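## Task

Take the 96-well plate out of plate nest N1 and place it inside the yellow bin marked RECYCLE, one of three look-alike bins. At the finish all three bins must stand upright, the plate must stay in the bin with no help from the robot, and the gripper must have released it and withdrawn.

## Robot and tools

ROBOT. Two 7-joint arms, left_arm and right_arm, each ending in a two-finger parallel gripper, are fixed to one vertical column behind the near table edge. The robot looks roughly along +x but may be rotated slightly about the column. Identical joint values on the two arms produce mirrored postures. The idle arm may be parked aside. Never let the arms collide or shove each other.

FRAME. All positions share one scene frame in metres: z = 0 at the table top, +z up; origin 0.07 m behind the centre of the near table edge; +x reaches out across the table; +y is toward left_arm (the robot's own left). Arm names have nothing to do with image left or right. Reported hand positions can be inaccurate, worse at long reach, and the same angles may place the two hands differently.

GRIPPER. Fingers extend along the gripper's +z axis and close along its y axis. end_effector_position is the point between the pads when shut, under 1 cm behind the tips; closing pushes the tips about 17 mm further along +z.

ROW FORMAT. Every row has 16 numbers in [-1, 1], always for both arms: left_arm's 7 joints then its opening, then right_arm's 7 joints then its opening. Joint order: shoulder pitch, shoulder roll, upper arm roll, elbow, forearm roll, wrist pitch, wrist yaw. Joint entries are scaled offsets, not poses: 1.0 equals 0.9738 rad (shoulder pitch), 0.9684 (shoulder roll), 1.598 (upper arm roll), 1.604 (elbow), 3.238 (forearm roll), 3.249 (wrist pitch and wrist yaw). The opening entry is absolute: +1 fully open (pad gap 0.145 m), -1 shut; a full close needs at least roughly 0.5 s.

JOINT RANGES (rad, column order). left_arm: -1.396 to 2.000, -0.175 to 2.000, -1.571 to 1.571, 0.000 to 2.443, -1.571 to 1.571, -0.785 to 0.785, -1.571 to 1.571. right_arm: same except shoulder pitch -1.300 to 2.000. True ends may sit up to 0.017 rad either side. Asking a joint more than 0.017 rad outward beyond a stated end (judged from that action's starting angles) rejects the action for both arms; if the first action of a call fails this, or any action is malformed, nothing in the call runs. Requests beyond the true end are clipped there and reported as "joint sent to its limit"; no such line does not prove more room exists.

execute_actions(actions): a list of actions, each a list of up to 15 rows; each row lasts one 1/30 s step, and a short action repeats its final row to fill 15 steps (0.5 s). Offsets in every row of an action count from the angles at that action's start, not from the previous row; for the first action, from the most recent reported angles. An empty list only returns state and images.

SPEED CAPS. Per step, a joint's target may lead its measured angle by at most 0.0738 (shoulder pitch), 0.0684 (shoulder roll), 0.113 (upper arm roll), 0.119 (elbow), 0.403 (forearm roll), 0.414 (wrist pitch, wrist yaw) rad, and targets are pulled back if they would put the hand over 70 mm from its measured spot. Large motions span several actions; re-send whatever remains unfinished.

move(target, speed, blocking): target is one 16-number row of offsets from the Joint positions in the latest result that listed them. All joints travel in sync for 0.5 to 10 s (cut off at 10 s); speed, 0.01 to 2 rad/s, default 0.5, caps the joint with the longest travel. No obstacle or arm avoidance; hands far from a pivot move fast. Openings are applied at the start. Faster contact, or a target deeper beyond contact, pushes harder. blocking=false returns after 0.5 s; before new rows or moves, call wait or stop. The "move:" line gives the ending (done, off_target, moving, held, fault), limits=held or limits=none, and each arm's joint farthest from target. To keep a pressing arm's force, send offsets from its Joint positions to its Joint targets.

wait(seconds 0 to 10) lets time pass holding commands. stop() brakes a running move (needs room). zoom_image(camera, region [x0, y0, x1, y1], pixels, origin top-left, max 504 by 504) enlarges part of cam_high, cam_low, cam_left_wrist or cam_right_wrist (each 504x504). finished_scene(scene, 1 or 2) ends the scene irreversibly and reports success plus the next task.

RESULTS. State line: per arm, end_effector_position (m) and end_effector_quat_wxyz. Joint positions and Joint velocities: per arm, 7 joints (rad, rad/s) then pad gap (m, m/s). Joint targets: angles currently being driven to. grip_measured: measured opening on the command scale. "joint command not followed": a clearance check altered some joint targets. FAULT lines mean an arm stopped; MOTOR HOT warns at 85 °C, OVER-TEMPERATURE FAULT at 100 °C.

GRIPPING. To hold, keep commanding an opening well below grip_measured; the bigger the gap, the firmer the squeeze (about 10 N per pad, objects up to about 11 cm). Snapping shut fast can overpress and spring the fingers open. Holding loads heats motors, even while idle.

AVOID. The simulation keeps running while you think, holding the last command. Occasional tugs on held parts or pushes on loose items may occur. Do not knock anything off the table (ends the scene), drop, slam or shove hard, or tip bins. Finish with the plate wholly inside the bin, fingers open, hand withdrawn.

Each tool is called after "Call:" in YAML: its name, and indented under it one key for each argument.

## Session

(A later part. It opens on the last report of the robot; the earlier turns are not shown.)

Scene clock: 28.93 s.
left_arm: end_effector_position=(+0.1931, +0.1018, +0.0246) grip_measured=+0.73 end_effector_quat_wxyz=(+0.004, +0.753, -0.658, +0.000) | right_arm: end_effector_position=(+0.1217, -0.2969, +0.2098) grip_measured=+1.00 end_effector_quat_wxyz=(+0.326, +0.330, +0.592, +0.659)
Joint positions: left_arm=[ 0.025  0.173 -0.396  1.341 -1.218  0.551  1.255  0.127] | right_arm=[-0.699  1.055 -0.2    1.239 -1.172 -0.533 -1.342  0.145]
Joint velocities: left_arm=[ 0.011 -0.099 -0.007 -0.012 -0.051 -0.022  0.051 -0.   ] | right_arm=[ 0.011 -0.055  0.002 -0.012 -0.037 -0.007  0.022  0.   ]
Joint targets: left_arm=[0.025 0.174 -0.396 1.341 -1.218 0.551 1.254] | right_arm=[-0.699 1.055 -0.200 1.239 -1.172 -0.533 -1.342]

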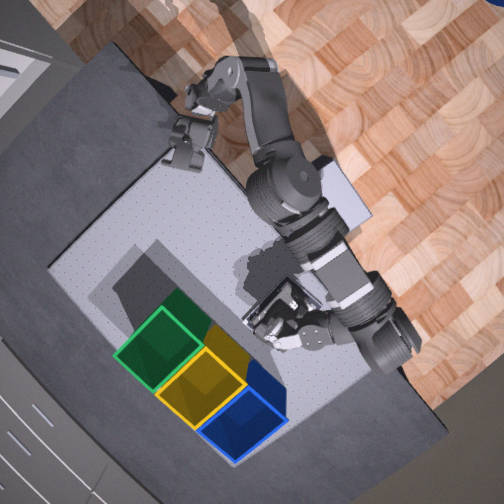

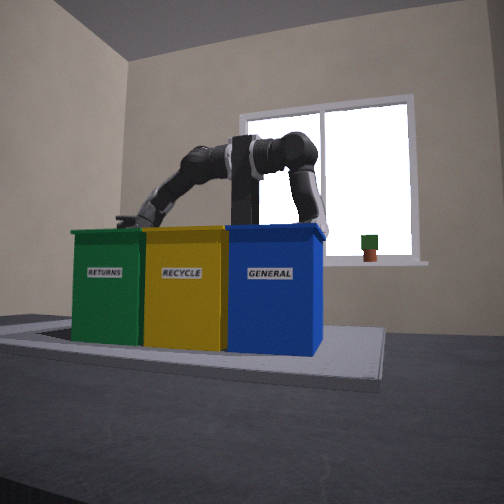

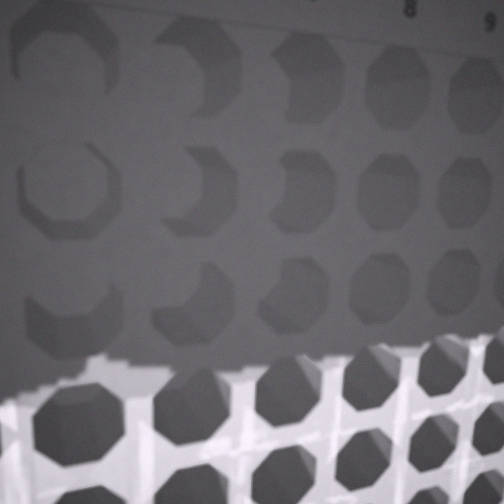

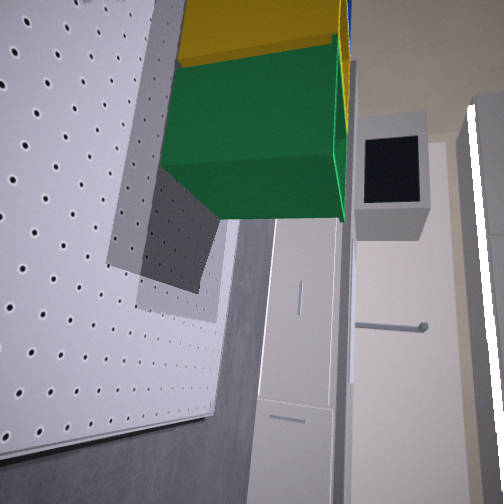

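Call:
execute_actions:
  actions: []

Scene clock: 29.80 s.
left_arm: end_effector_position=(+0.1931, +0.1018, +0.0246) grip_measured=+0.73 end_effector_quat_wxyz=(+0.004, +0.753, -0.658, +0.000) | right_arm: end_effector_position=(+0.1217, -0.2969, +0.2098) grip_measured=+1.00 end_effector_quat_wxyz=(+0.326, +0.330, +0.592, +0.659)
Joint positions: left_arm=[ 0.025  0.173 -0.396  1.341 -1.218  0.551  1.255  0.127] | right_arm=[-0.699  1.055 -0.2    1.239 -1.172 -0.533 -1.342  0.145]
Joint velocities: left_arm=[ 0.011  0.033  0.007 -0.012 -0.022 -0.051  0.007 -0.   ] | right_arm=[-0.033 -0.033 -0.007 -0.012 -0.051 -0.022 -0.007  0.   ]
Joint targets: left_arm=[0.025 0.174 -0.396 1.341 -1.218 0.551 1.254] | right_arm=[-0.699 1.055 -0.200 1.239 -1.172 -0.533 -1.342]

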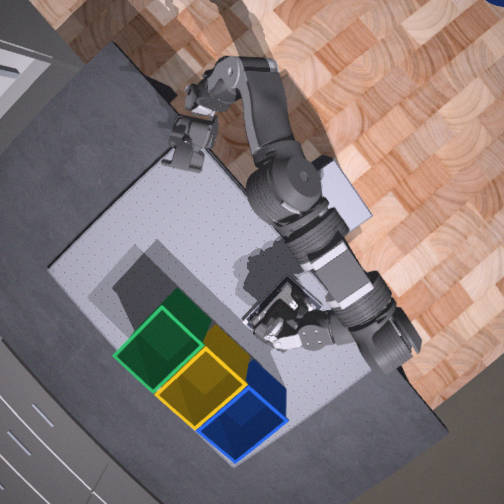

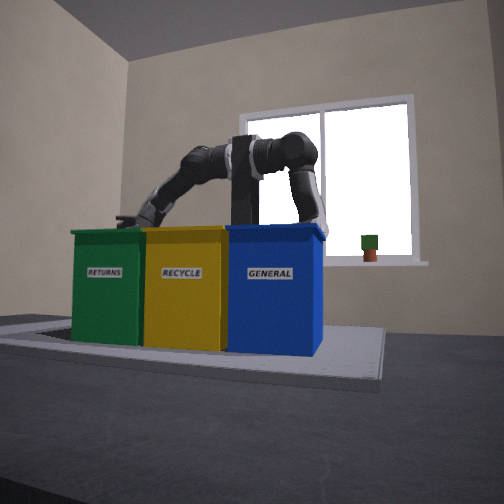

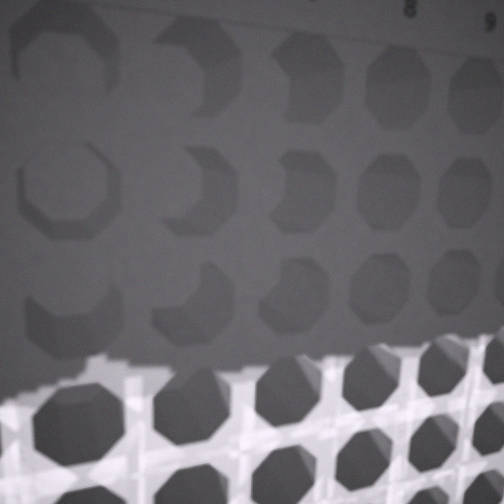

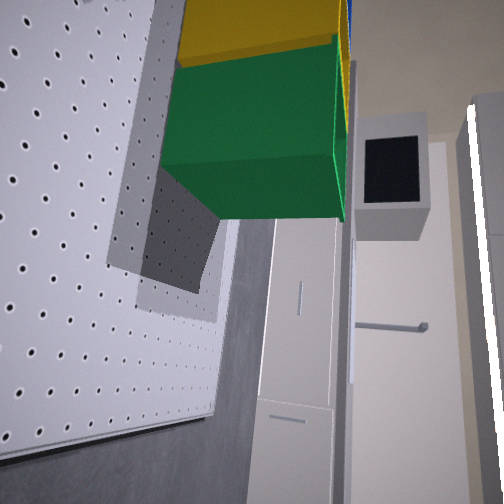

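Call:
execute_actions:
  actions:
    - [[0,0,0,0,0,0,0,0.55,0,0,0,0,0,0,0,1],[0,0,0,0,0,0,0,0.5,0,0,0,0,0,0,0,1],[0,0,0,0,0,0,0,0.45,0,0,0,0,0,0,0,1],[0,0,0,0,0,0,0,0.4,0,0,0,0,0,0,0,1],[0,0,0,0,0,0,0,0.35,0,0,0,0,0,0,0,1]]

Call:
move:
  target: [-0.0216,0.0372,-0.0016,0.1072,-0.0185,0.0148,0.048,0.35,0,0,0,0,0,0,0,1]
  speed: 0.18

Scene clock: 30.50 s.
left_arm: end_effector_position=(+0.1931, +0.1018, +0.0246) grip_measured=+0.73 end_effector_quat_wxyz=(+0.004, +0.753, -0.658, +0.000) | right_arm: end_effector_position=(+0.1217, -0.2969, +0.2098) grip_measured=+1.00 end_effector_quat_wxyz=(+0.326, +0.330, +0.592, +0.659)
Joint positions: left_arm=[ 0.025  0.173 -0.396  1.341 -1.218  0.551  1.255  0.127] | right_arm=[-0.699  1.055 -0.2    1.239 -1.172 -0.533 -1.342  0.145]
Joint velocities: left_arm=[ 0.033  0.033  0.012 -0.002  0.037  0.037 -0.007 -0.   ] | right_arm=[ 0.033 -0.055 -0.012 -0.007  0.022 -0.007 -0.022  0.   ]
Joint targets: left_arm=[0.025 0.173 -0.396 1.341 -1.218 0.551 1.255] | right_arm=[-0.699 1.055 -0.200 1.239 -1.172 -0.533 -1.342]

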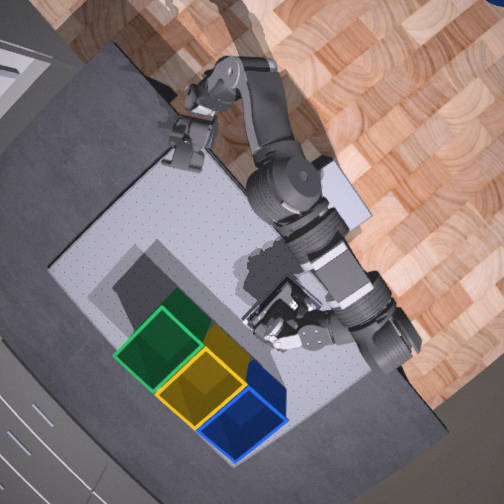

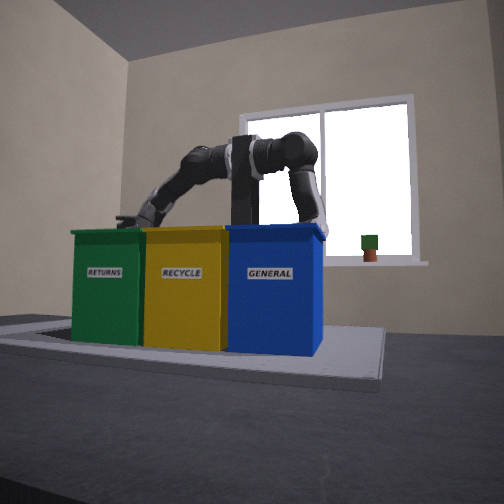

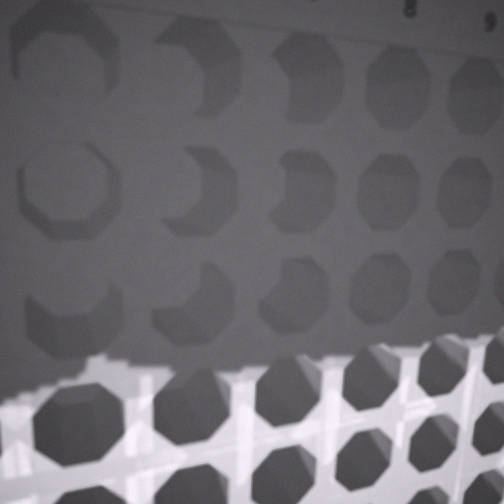

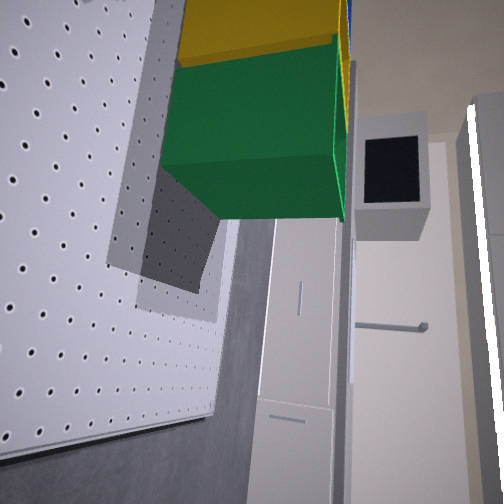

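Scene clock: 31.77 s.
left_arm: end_effector_position=(+0.1937, +0.1021, +0.0550) grip_measured=+0.73 end_effector_quat_wxyz=(+0.002, +0.754, -0.657, +0.003) | right_arm: end_effector_position=(+0.1217, -0.2969, +0.2098) grip_measured=+1.00 end_effector_quat_wxyz=(+0.326, +0.330, +0.592, +0.659)
Joint positions: left_arm=[ 0.006  0.208 -0.396  1.511 -1.276  0.596  1.405  0.127] | right_arm=[-0.699  1.055 -0.2    1.239 -1.172 -0.533 -1.342  0.145]
Joint velocities: left_arm=[-0.055  0.055  0.007  0.012  0.007 -0.066  0.081 -0.   ] | right_arm=[ 0.077  0.011  0.012  0.012  0.007  0.022  0.037 -0.   ]
Joint targets: left_arm=[0.004 0.209 -0.398 1.513 -1.278 0.598 1.411] | right_arm=[-0.699 1.055 -0.200 1.239 -1.172 -0.533 -1.342]
move: done; limits=none; left_arm: farthest joint: the wrist yaw, 0.006 radians from its target (0.156 radians at the start); right_arm: farthest joint: the shoulder pitch, 0.000 radians from its target (0.000 radians at the start)

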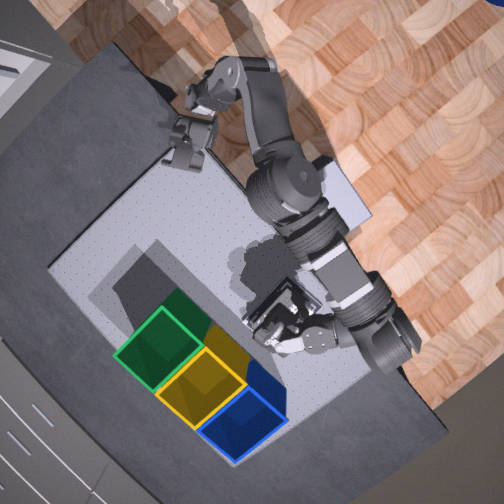

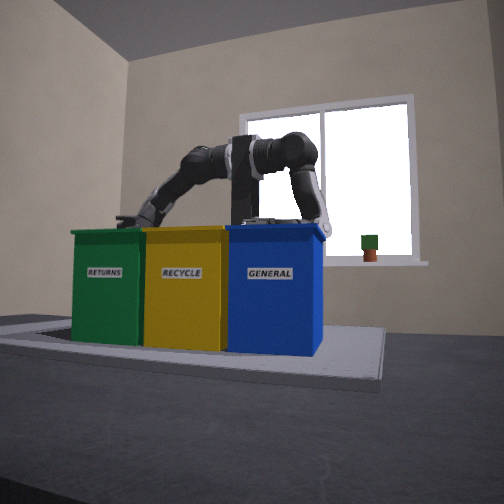

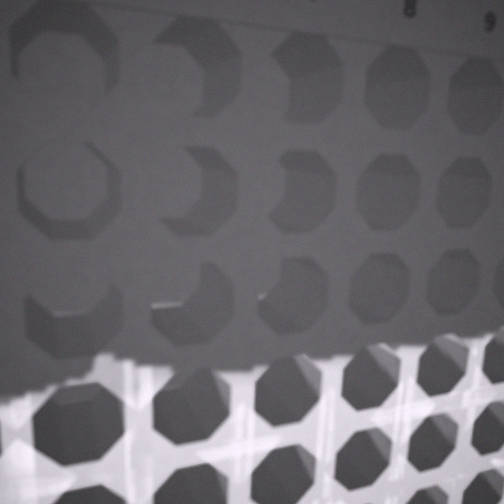

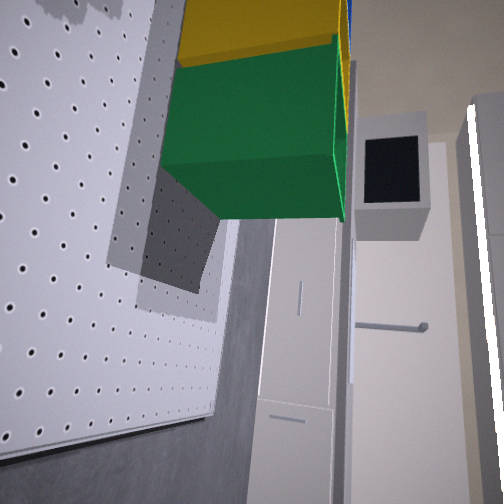

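Call:
move:
  target: [-0.2244,0.1349,0.0632,0.4485,-0.0484,-0.0750,0.0008,0.35,0,0,0,0,0,0,0,1]
  speed: 0.5

Scene clock: 33.67 s.
left_arm: end_effector_position=(+0.2145, +0.1087, +0.1892) grip_measured=+0.73 end_effector_quat_wxyz=(-0.165, +0.620, -0.740, +0.200) | right_arm: end_effector_position=(+0.1217, -0.2969, +0.2098) grip_measured=+1.00 end_effector_quat_wxyz=(+0.326, +0.330, +0.592, +0.659)
Joint positions: left_arm=[-0.211  0.338 -0.298  2.228 -1.431  0.355  1.406  0.127] | right_arm=[-0.699  1.055 -0.2    1.239 -1.172 -0.533 -1.342  0.145]
Joint velocities: left_arm=[ 0.011 -0.055 -0.022  0.012 -0.066  0.037 -0.007 -0.   ] | right_arm=[-0.011 -0.099 -0.007 -0.007 -0.022  0.022 -0.066  0.   ]
Joint targets: left_arm=[-0.212 0.339 -0.295 2.230 -1.433 0.352 1.408] | right_arm=[-0.699 1.055 -0.200 1.239 -1.172 -0.533 -1.342]
move: done; limits=none; left_arm: farthest joint: the upper arm roll, 0.003 radians from its target (0.101 radians at the start); right_arm: farthest joint: the shoulder pitch, 0.000 radians from its target (0.000 radians at the start)

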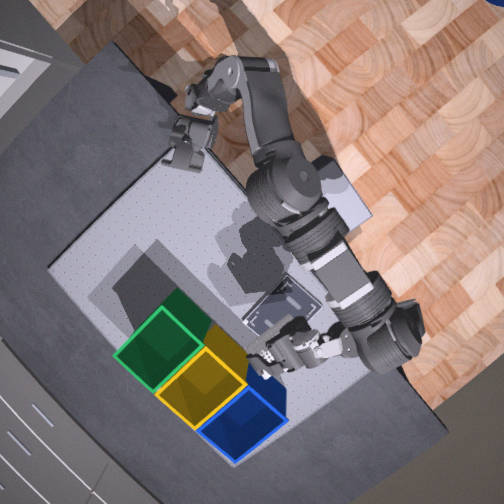

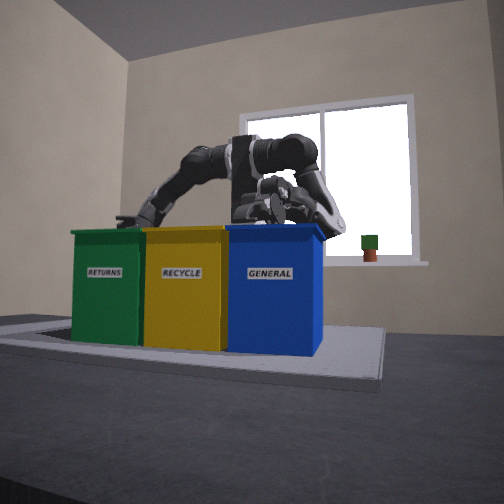

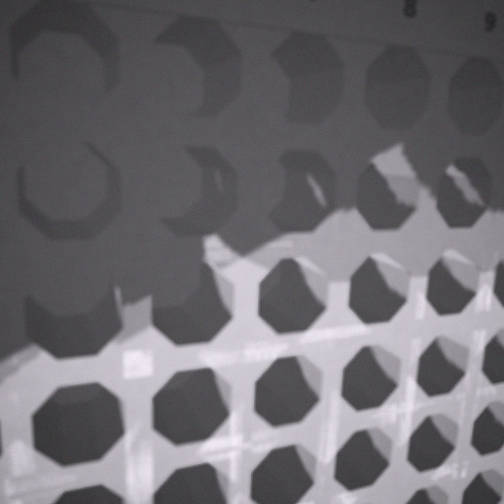

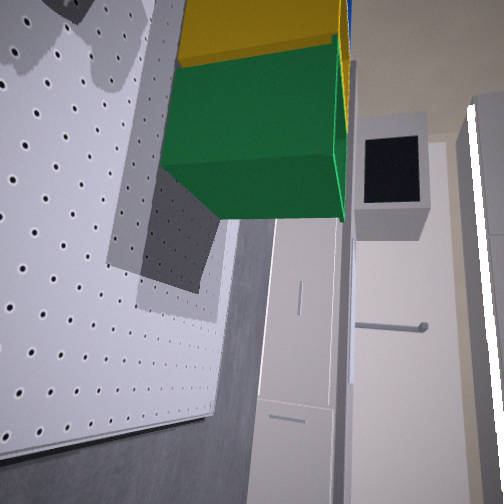

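Call:
move:
  target: [0.6117,0.2375,-0.1461,-0.1488,0.1082,0.0542,0.0202,0.35,0,0,0,0,0,0,0,1]
  speed: 0.5

Scene clock: 35.40 s.
left_arm: end_effector_position=(+0.3008, +0.1013, +0.2367) grip_measured=+0.73 end_effector_quat_wxyz=(+0.175, -0.596, +0.752, -0.221) | right_arm: end_effector_position=(+0.1217, -0.2969, +0.2098) grip_measured=+1.00 end_effector_quat_wxyz=(+0.326, +0.330, +0.592, +0.659)
Joint positions: left_arm=[ 0.386  0.568 -0.528  1.993 -1.082  0.528  1.466  0.127] | right_arm=[-0.699  1.055 -0.2    1.239 -1.172 -0.533 -1.342  0.145]
Joint velocities: left_arm=[-0.077 -0.011  0.007 -0.002  0.037 -0.007 -0.051 -0.   ] | right_arm=[-0.033 -0.011  0.002  0.002 -0.007  0.022  0.007  0.   ]
Joint targets: left_arm=[0.385 0.568 -0.531 1.990 -1.080 0.531 1.471] | right_arm=[-0.699 1.055 -0.200 1.239 -1.172 -0.533 -1.342]
move: done; limits=none; left_arm: farthest joint: the wrist yaw, 0.005 radians from its target (0.066 radians at the start); right_arm: farthest joint: the shoulder pitch, 0.000 radians from its target (0.000 radians at the start)

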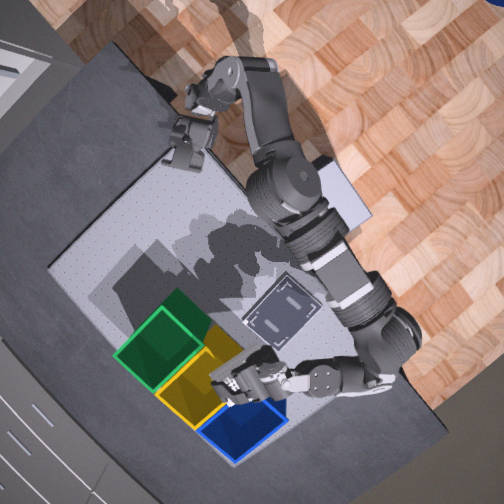

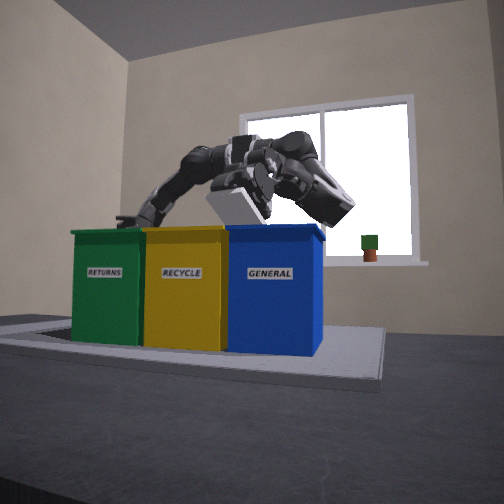

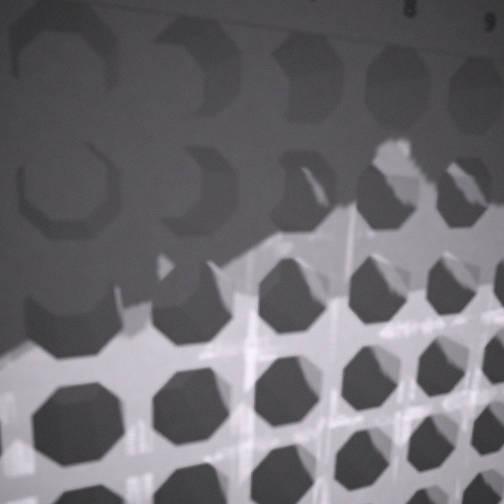

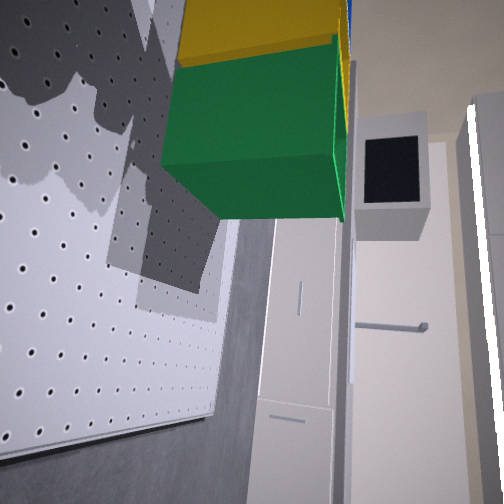

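Call:
zoom_image:
  camera: "cam_low"
  region: [140, 120, 380, 280]

Region (140, 120, 380, 280) of cam_low's 504x504 image, scaled by 2.100, with more detail than that image has.

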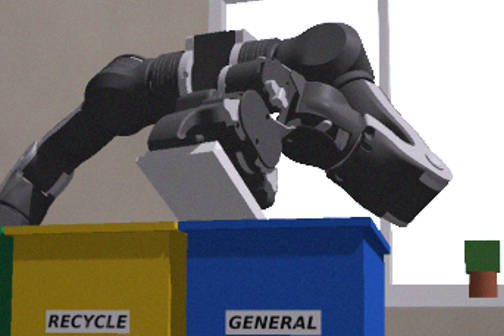

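Call:
move:
  target: [0.6157,-0.1062,-0.2282,-0.4102,0.1065,0.0093,0.0001,0.35,0,0,0,0,0,0,0,1]
  speed: 0.45

Scene clock: 37.53 s.
left_arm: end_effector_position=(+0.3850, +0.0912, +0.2459) grip_measured=+0.73 end_effector_quat_wxyz=(-0.115, +0.644, -0.744, +0.134) | right_arm: end_effector_position=(+0.1217, -0.2969, +0.2098) grip_measured=+1.00 end_effector_quat_wxyz=(+0.326, +0.330, +0.592, +0.659)
Joint positions: left_arm=[ 0.986  0.466 -0.889  1.337 -0.738  0.556  1.466  0.127] | right_arm=[-0.699  1.055 -0.2    1.239 -1.172 -0.533 -1.342  0.145]
Joint velocities: left_arm=[ 0.055 -0.011 -0.007 -0.007  0.081 -0.066  0.037  0.   ] | right_arm=[-0.011 -0.033 -0.002 -0.007  0.022 -0.051 -0.007  0.   ]
Joint targets: left_arm=[0.986 0.464 -0.893 1.335 -0.736 0.558 1.467] | right_arm=[-0.699 1.055 -0.200 1.239 -1.172 -0.533 -1.342]
move: done; limits=none; left_arm: farthest joint: the upper arm roll, 0.004 radians from its target (0.365 radians at the start); right_arm: farthest joint: the shoulder pitch, 0.000 radians from its target (0.000 radians at the start)

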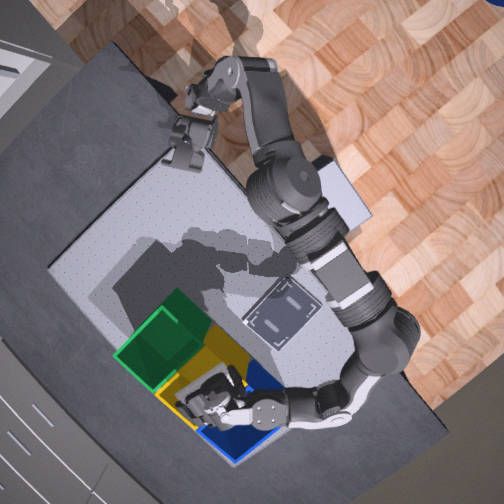

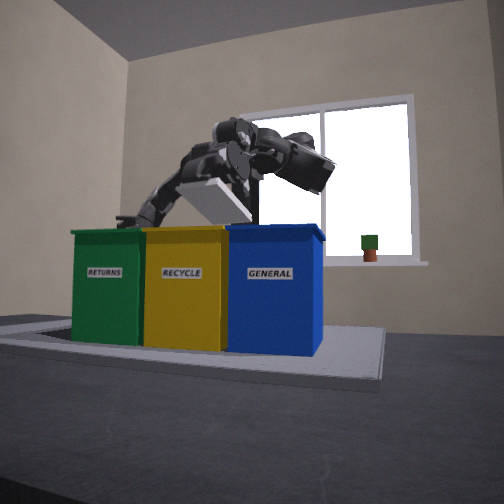

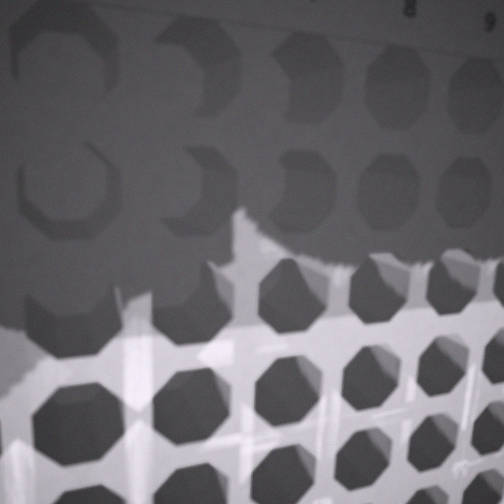

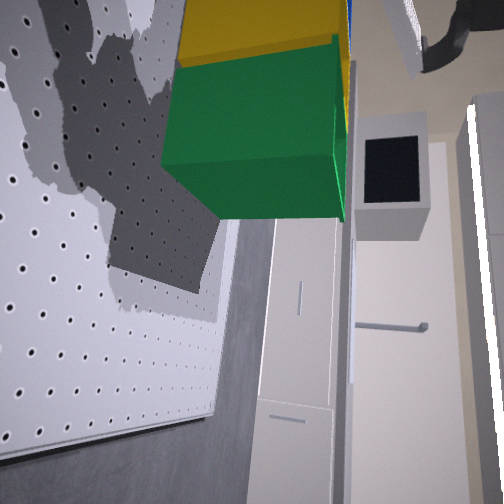

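Call:
zoom_image:
  camera: "cam_high"
  region: [140, 330, 280, 450]

Call:
zoom_image:
  camera: "cam_low"
  region: [130, 110, 350, 260]

Call:
zoom_image:
  camera: "cam_right_wrist"
  region: [300, 0, 504, 150]

Region (140, 330, 280, 450) of cam_high's 504x504 image, scaled by 3.600, with more detail than that image has; it fills the top 432 rows of this view, and the rest is white.

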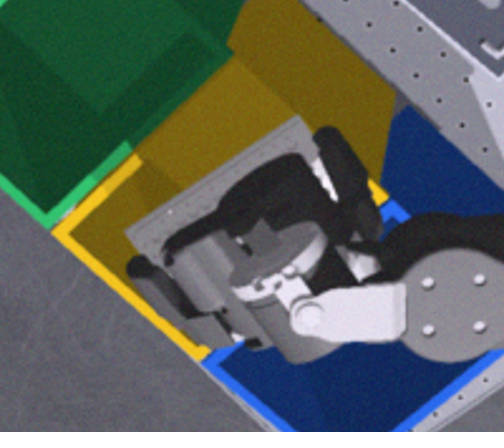

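Region (130, 110, 350, 260) of cam_low's 504x504 image, scaled by 2.291, with more detail than that image has; it fills the top 344 rows of this view, and the rest is white.

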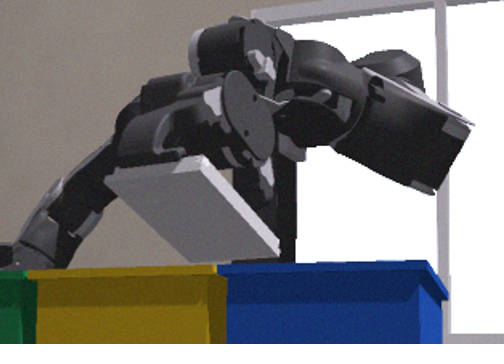

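Region (300, 0, 504, 150) of cam_right_wrist's 504x504 image, scaled by 2.471, with more detail than that image has; it fills the top 371 rows of this view, and the rest is white.

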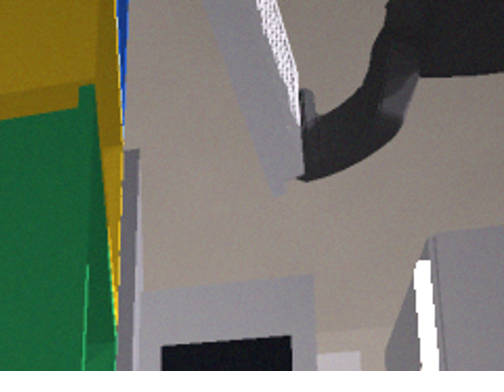

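Call:
move:
  target: [0.1925,-0.2892,0.0086,-0.4035,-0.0013,-0.0153,0.0007,0.35,0,0,0,0,0,0,0,1]
  speed: 0.4

Scene clock: 41.10 s.
left_arm: end_effector_position=(+0.4195, +0.0873, +0.2262) grip_measured=+0.73 end_effector_quat_wxyz=(-0.058, +0.729, -0.680, +0.053) | right_arm: end_effector_position=(+0.1217, -0.2969, +0.2098) grip_measured=+1.00 end_effector_quat_wxyz=(+0.326, +0.330, +0.592, +0.659)
Joint positions: left_arm=[ 1.17   0.186 -0.879  0.693 -0.741  0.509  1.467  0.127] | right_arm=[-0.699  1.055 -0.2    1.239 -1.172 -0.533 -1.342  0.145]
Joint velocities: left_arm=[-0.011 -0.055 -0.012  0.012 -0.066 -0.066 -0.007  0.   ] | right_arm=[-0.055 -0.011  0.002 -0.002 -0.051  0.022 -0.007  0.   ]
Joint targets: left_arm=[1.174 0.186 -0.875 0.690 -0.742 0.506 1.468] | right_arm=[-0.699 1.055 -0.200 1.239 -1.172 -0.533 -1.342]
move: done; limits=none; left_arm: farthest joint: the shoulder pitch, 0.003 radians from its target (0.187 radians at the start); right_arm: farthest joint: the shoulder pitch, 0.000 radians from its target (0.000 radians at the start)

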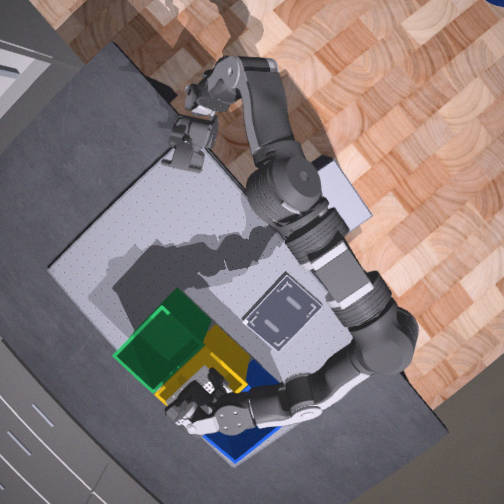

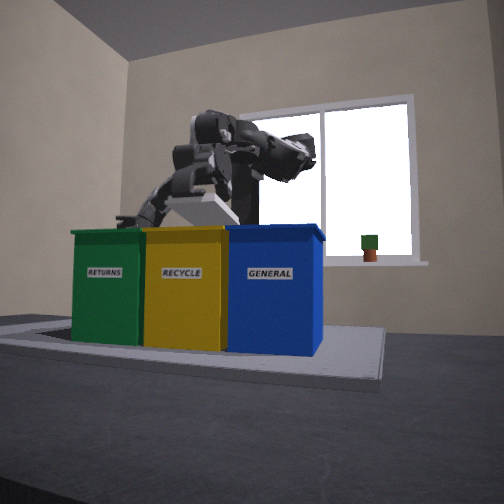

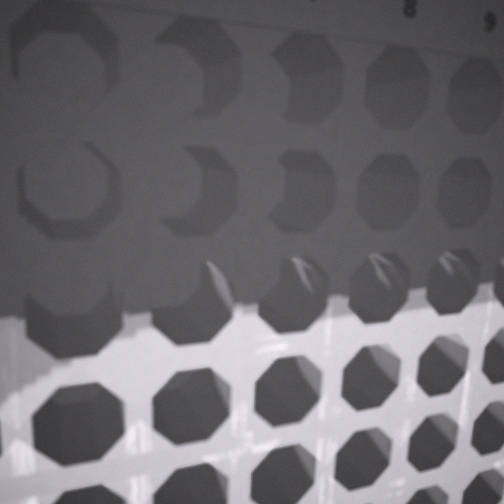

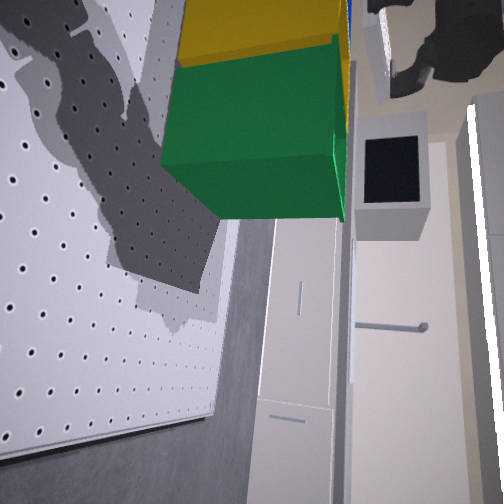

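Call:
zoom_image:
  camera: "cam_high"
  region: [145, 340, 265, 440]

Call:
zoom_image:
  camera: "cam_right_wrist"
  region: [310, 0, 504, 160]

Call:
zoom_image:
  camera: "cam_low"
  region: [130, 140, 330, 260]

Region (145, 340, 265, 440) of cam_high's 504x504 image, scaled by 4.200, with more detail than that image has.

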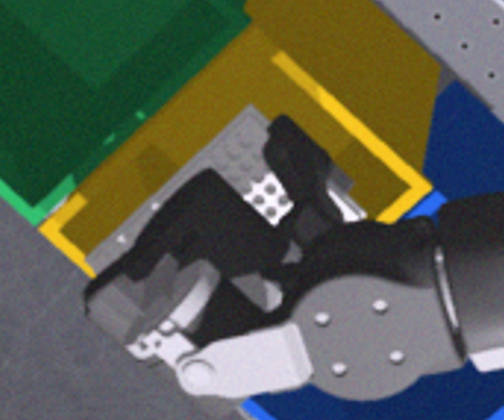

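Region (310, 0, 504, 160) of cam_right_wrist's 504x504 image, scaled by 2.598, with more detail than that image has; it fills the top 416 rows of this view, and the rest is white.

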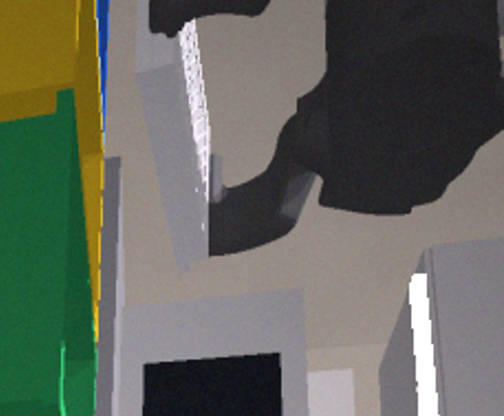

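Region (130, 140, 330, 260) of cam_low's 504x504 image, scaled by 2.520, with more detail than that image has; it fills the top 302 rows of this view, and the rest is white.

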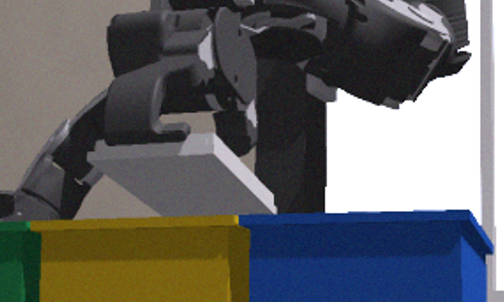

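Call:
zoom_image:
  camera: "cam_high"
  region: [195, 345, 255, 400]

Call:
zoom_image:
  camera: "cam_high"
  region: [148, 375, 208, 430]

Region (195, 345, 255, 400) of cam_high's 504x504 image, scaled by 8.400, with more detail than that image has; it fills the top 462 rows of this view, and the rest is white.

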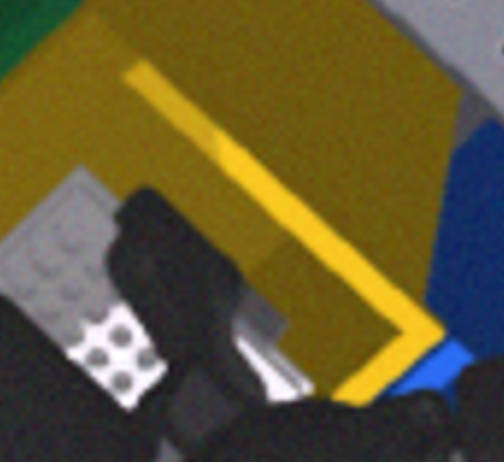

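Region (148, 375, 208, 430) of cam_high's 504x504 image, scaled by 8.400, with more detail than that image has; it fills the top 462 rows of this view, and the rest is white.

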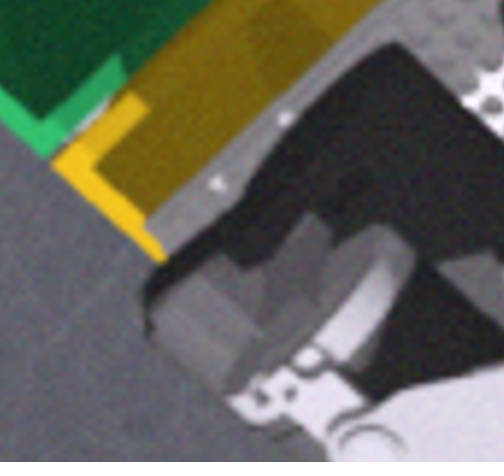

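Call:
move:
  target: [-0.0190,-0.0455,-0.0050,-0.0892,0.0125,-0.0197,-0.0317,0.35,0,0,0,0,0,0,0,1]
  speed: 0.15

Scene clock: 45.07 s.
left_arm: end_effector_position=(+0.4208, +0.0904, +0.1996) grip_measured=+0.73 end_effector_quat_wxyz=(-0.050, +0.731, -0.679, +0.046) | right_arm: end_effector_position=(+0.1217, -0.2969, +0.2098) grip_measured=+1.00 end_effector_quat_wxyz=(+0.326, +0.330, +0.592, +0.659)
Joint positions: left_arm=[ 1.155  0.143 -0.884  0.552 -0.702  0.448  1.37   0.127] | right_arm=[-0.699  1.055 -0.2    1.239 -1.172 -0.533 -1.342  0.145]
Joint velocities: left_arm=[-0.055  0.033 -0.012  0.012  0.066 -0.007  0.051 -0.   ] | right_arm=[-0.099  0.011 -0.012  0.007  0.051  0.022  0.051  0.   ]
Joint targets: left_arm=[1.152 0.142 -0.886 0.550 -0.701 0.445 1.364] | right_arm=[-0.699 1.055 -0.200 1.239 -1.172 -0.533 -1.342]
move: done; limits=none; left_arm: farthest joint: the wrist yaw, 0.006 radians from its target (0.103 radians at the start); right_arm: farthest joint: the shoulder pitch, 0.000 radians from its target (0.000 radians at the start)

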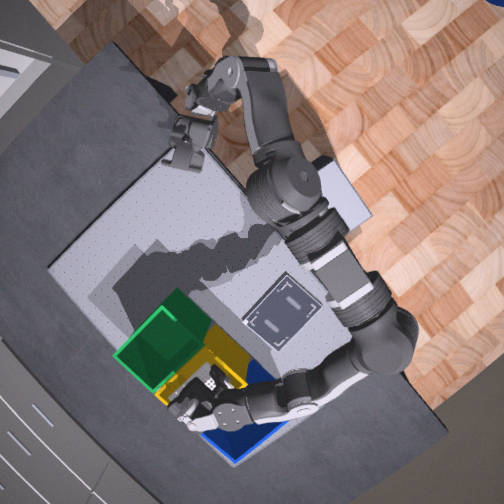

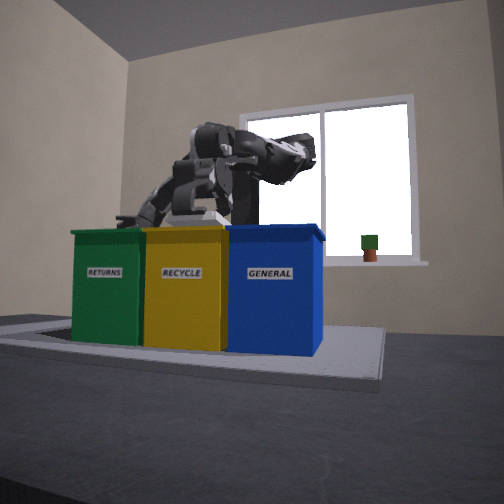

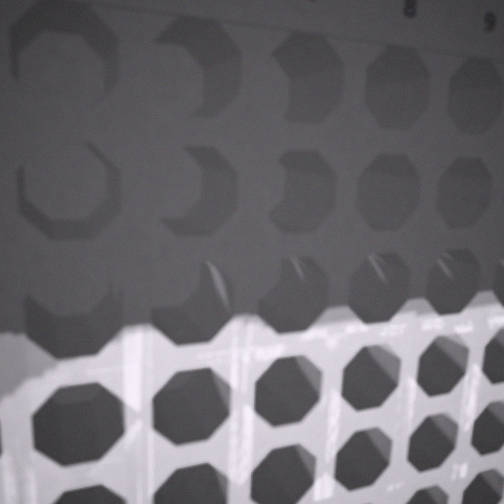

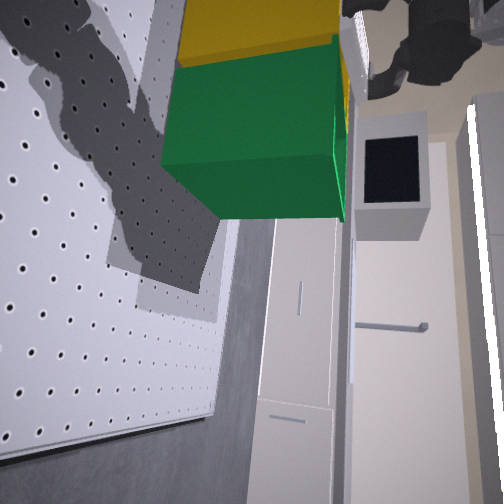

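Call:
zoom_image:
  camera: "cam_high"
  region: [195, 345, 255, 400]

Call:
zoom_image:
  camera: "cam_high"
  region: [148, 375, 208, 430]

Call:
zoom_image:
  camera: "cam_right_wrist"
  region: [310, 0, 430, 130]

Region (195, 345, 255, 400) of cam_high's 504x504 image, scaled by 8.400, with more detail than that image has; it fills the top 462 rows of this view, and the rest is white.

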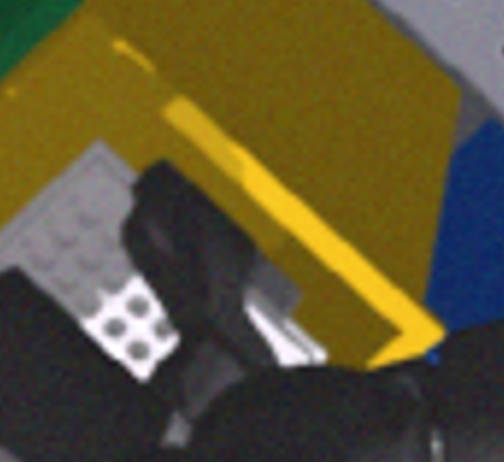

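Region (148, 375, 208, 430) of cam_high's 504x504 image, scaled by 8.400, with more detail than that image has; it fills the top 462 rows of this view, and the rest is white.

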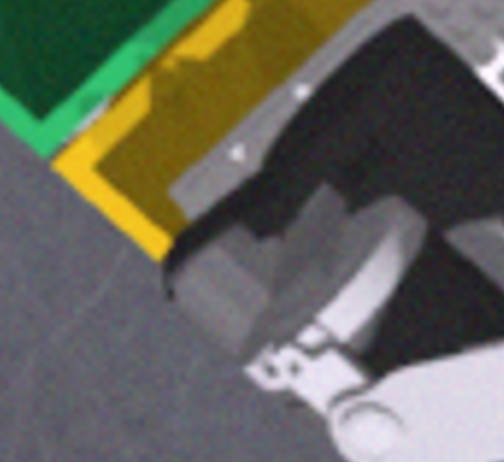

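Region (310, 0, 430, 130) of cam_right_wrist's 504x504 image, scaled by 3.877, with more detail than that image has; it fills the left 465 columns of this view, and the rest is white.

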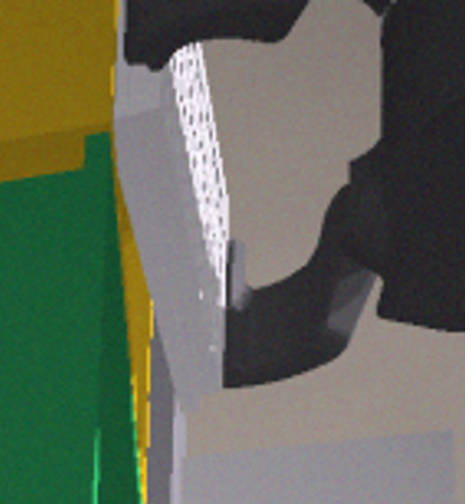

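Call:
move:
  target: [-0.0190,-0.0799,-0.0100,-0.1191,0.0156,-0.0192,-0.0543,0.35,0,0,0,0,0,0,0,1]
  speed: 0.13

Scene clock: 47.70 s.
left_arm: end_effector_position=(+0.4242, +0.0881, +0.1671) grip_measured=+0.73 end_effector_quat_wxyz=(-0.058, +0.734, -0.674, +0.054) | right_arm: end_effector_position=(+0.1217, -0.2969, +0.2098) grip_measured=+1.00 end_effector_quat_wxyz=(+0.326, +0.330, +0.592, +0.659)
Joint positions: left_arm=[ 1.14   0.067 -0.897  0.364 -0.654  0.388  1.2    0.127] | right_arm=[-0.699  1.055 -0.2    1.239 -1.172 -0.533 -1.342  0.145]
Joint velocities: left_arm=[ 0.033 -0.011  0.002 -0.007 -0.081 -0.037 -0.037  0.   ] | right_arm=[-0.011 -0.011 -0.002 -0.007  0.007  0.037  0.081  0.   ]
Joint targets: left_arm=[1.137 0.066 -0.899 0.361 -0.652 0.385 1.194] | right_arm=[-0.699 1.055 -0.200 1.239 -1.172 -0.533 -1.342]
move: done; limits=none; left_arm: farthest joint: the wrist yaw, 0.006 radians from its target (0.177 radians at the start); right_arm: farthest joint: the shoulder pitch, 0.000 radians from its target (0.000 radians at the start)

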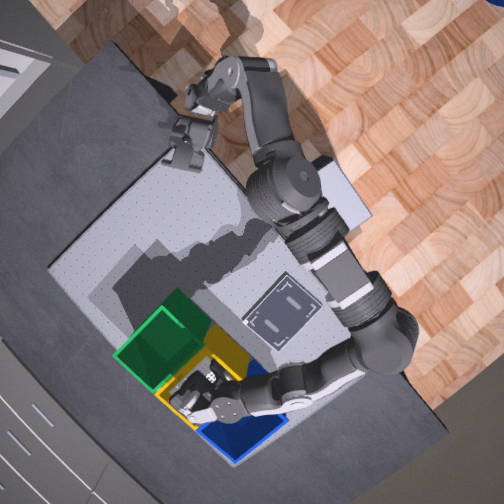

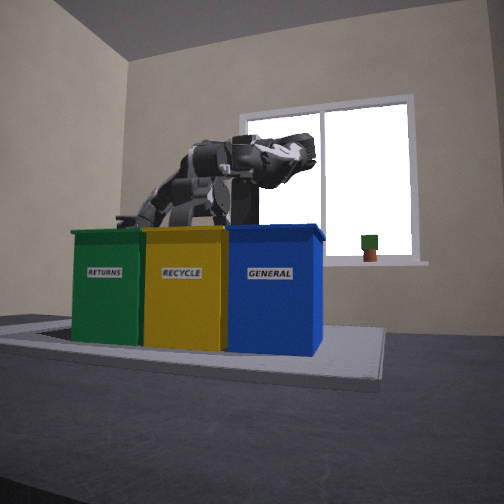

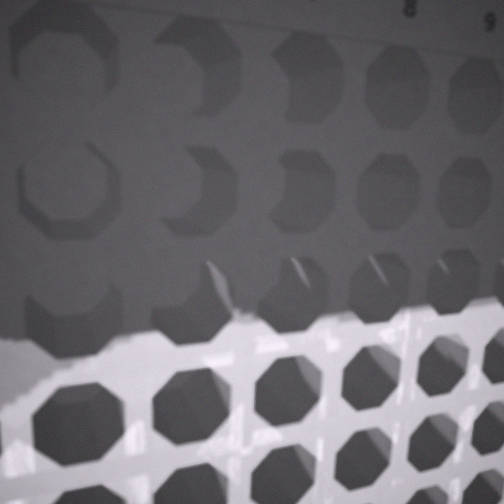

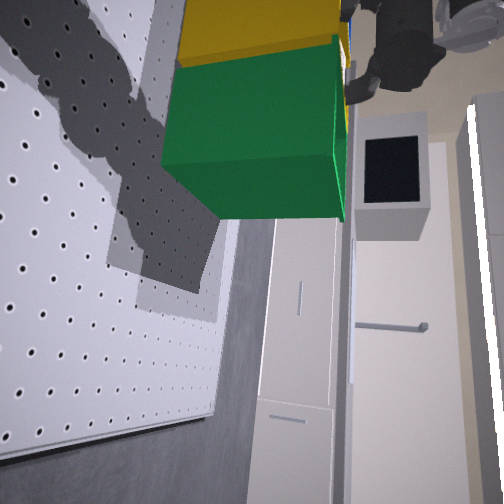

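Call:
zoom_image:
  camera: "cam_right_wrist"
  region: [310, 0, 430, 130]

Call:
zoom_image:
  camera: "cam_high"
  region: [145, 335, 265, 440]

Call:
zoom_image:
  camera: "cam_low"
  region: [130, 170, 270, 250]

Region (310, 0, 430, 130) of cam_right_wrist's 504x504 image, scaled by 3.877, with more detail than that image has; it fills the left 465 columns of this view, and the rest is white.

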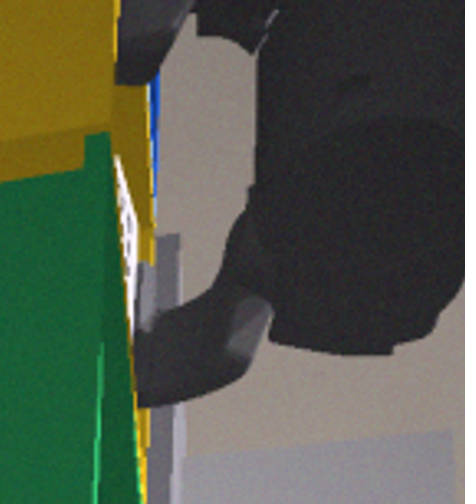

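Region (145, 335, 265, 440) of cam_high's 504x504 image, scaled by 4.200, with more detail than that image has; it fills the top 441 rows of this view, and the rest is white.

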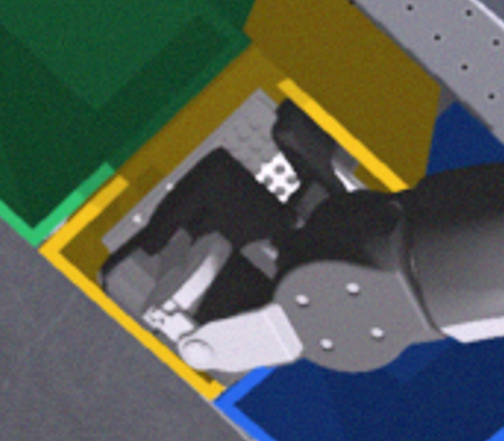

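Region (130, 170, 270, 250) of cam_low's 504x504 image, scaled by 3.600, with more detail than that image has; it fills the top 288 rows of this view, and the rest is white.

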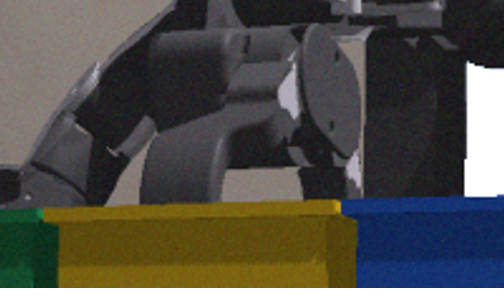

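Call:
zoom_image:
  camera: "cam_high"
  region: [195, 345, 255, 400]

Call:
zoom_image:
  camera: "cam_right_wrist"
  region: [330, 30, 380, 120]

Region (195, 345, 255, 400) of cam_high's 504x504 image, scaled by 8.400, with more detail than that image has; it fills the top 462 rows of this view, and the rest is white.

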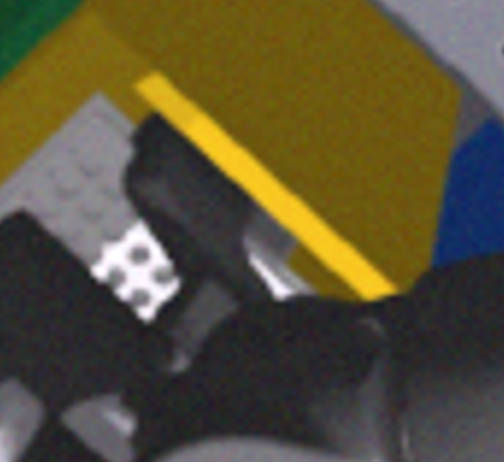

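Region (330, 30, 380, 120) of cam_right_wrist's 504x504 image, scaled by 5.600, with more detail than that image has.

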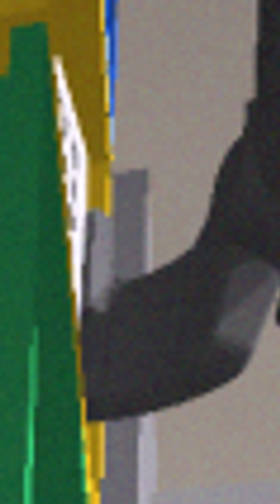

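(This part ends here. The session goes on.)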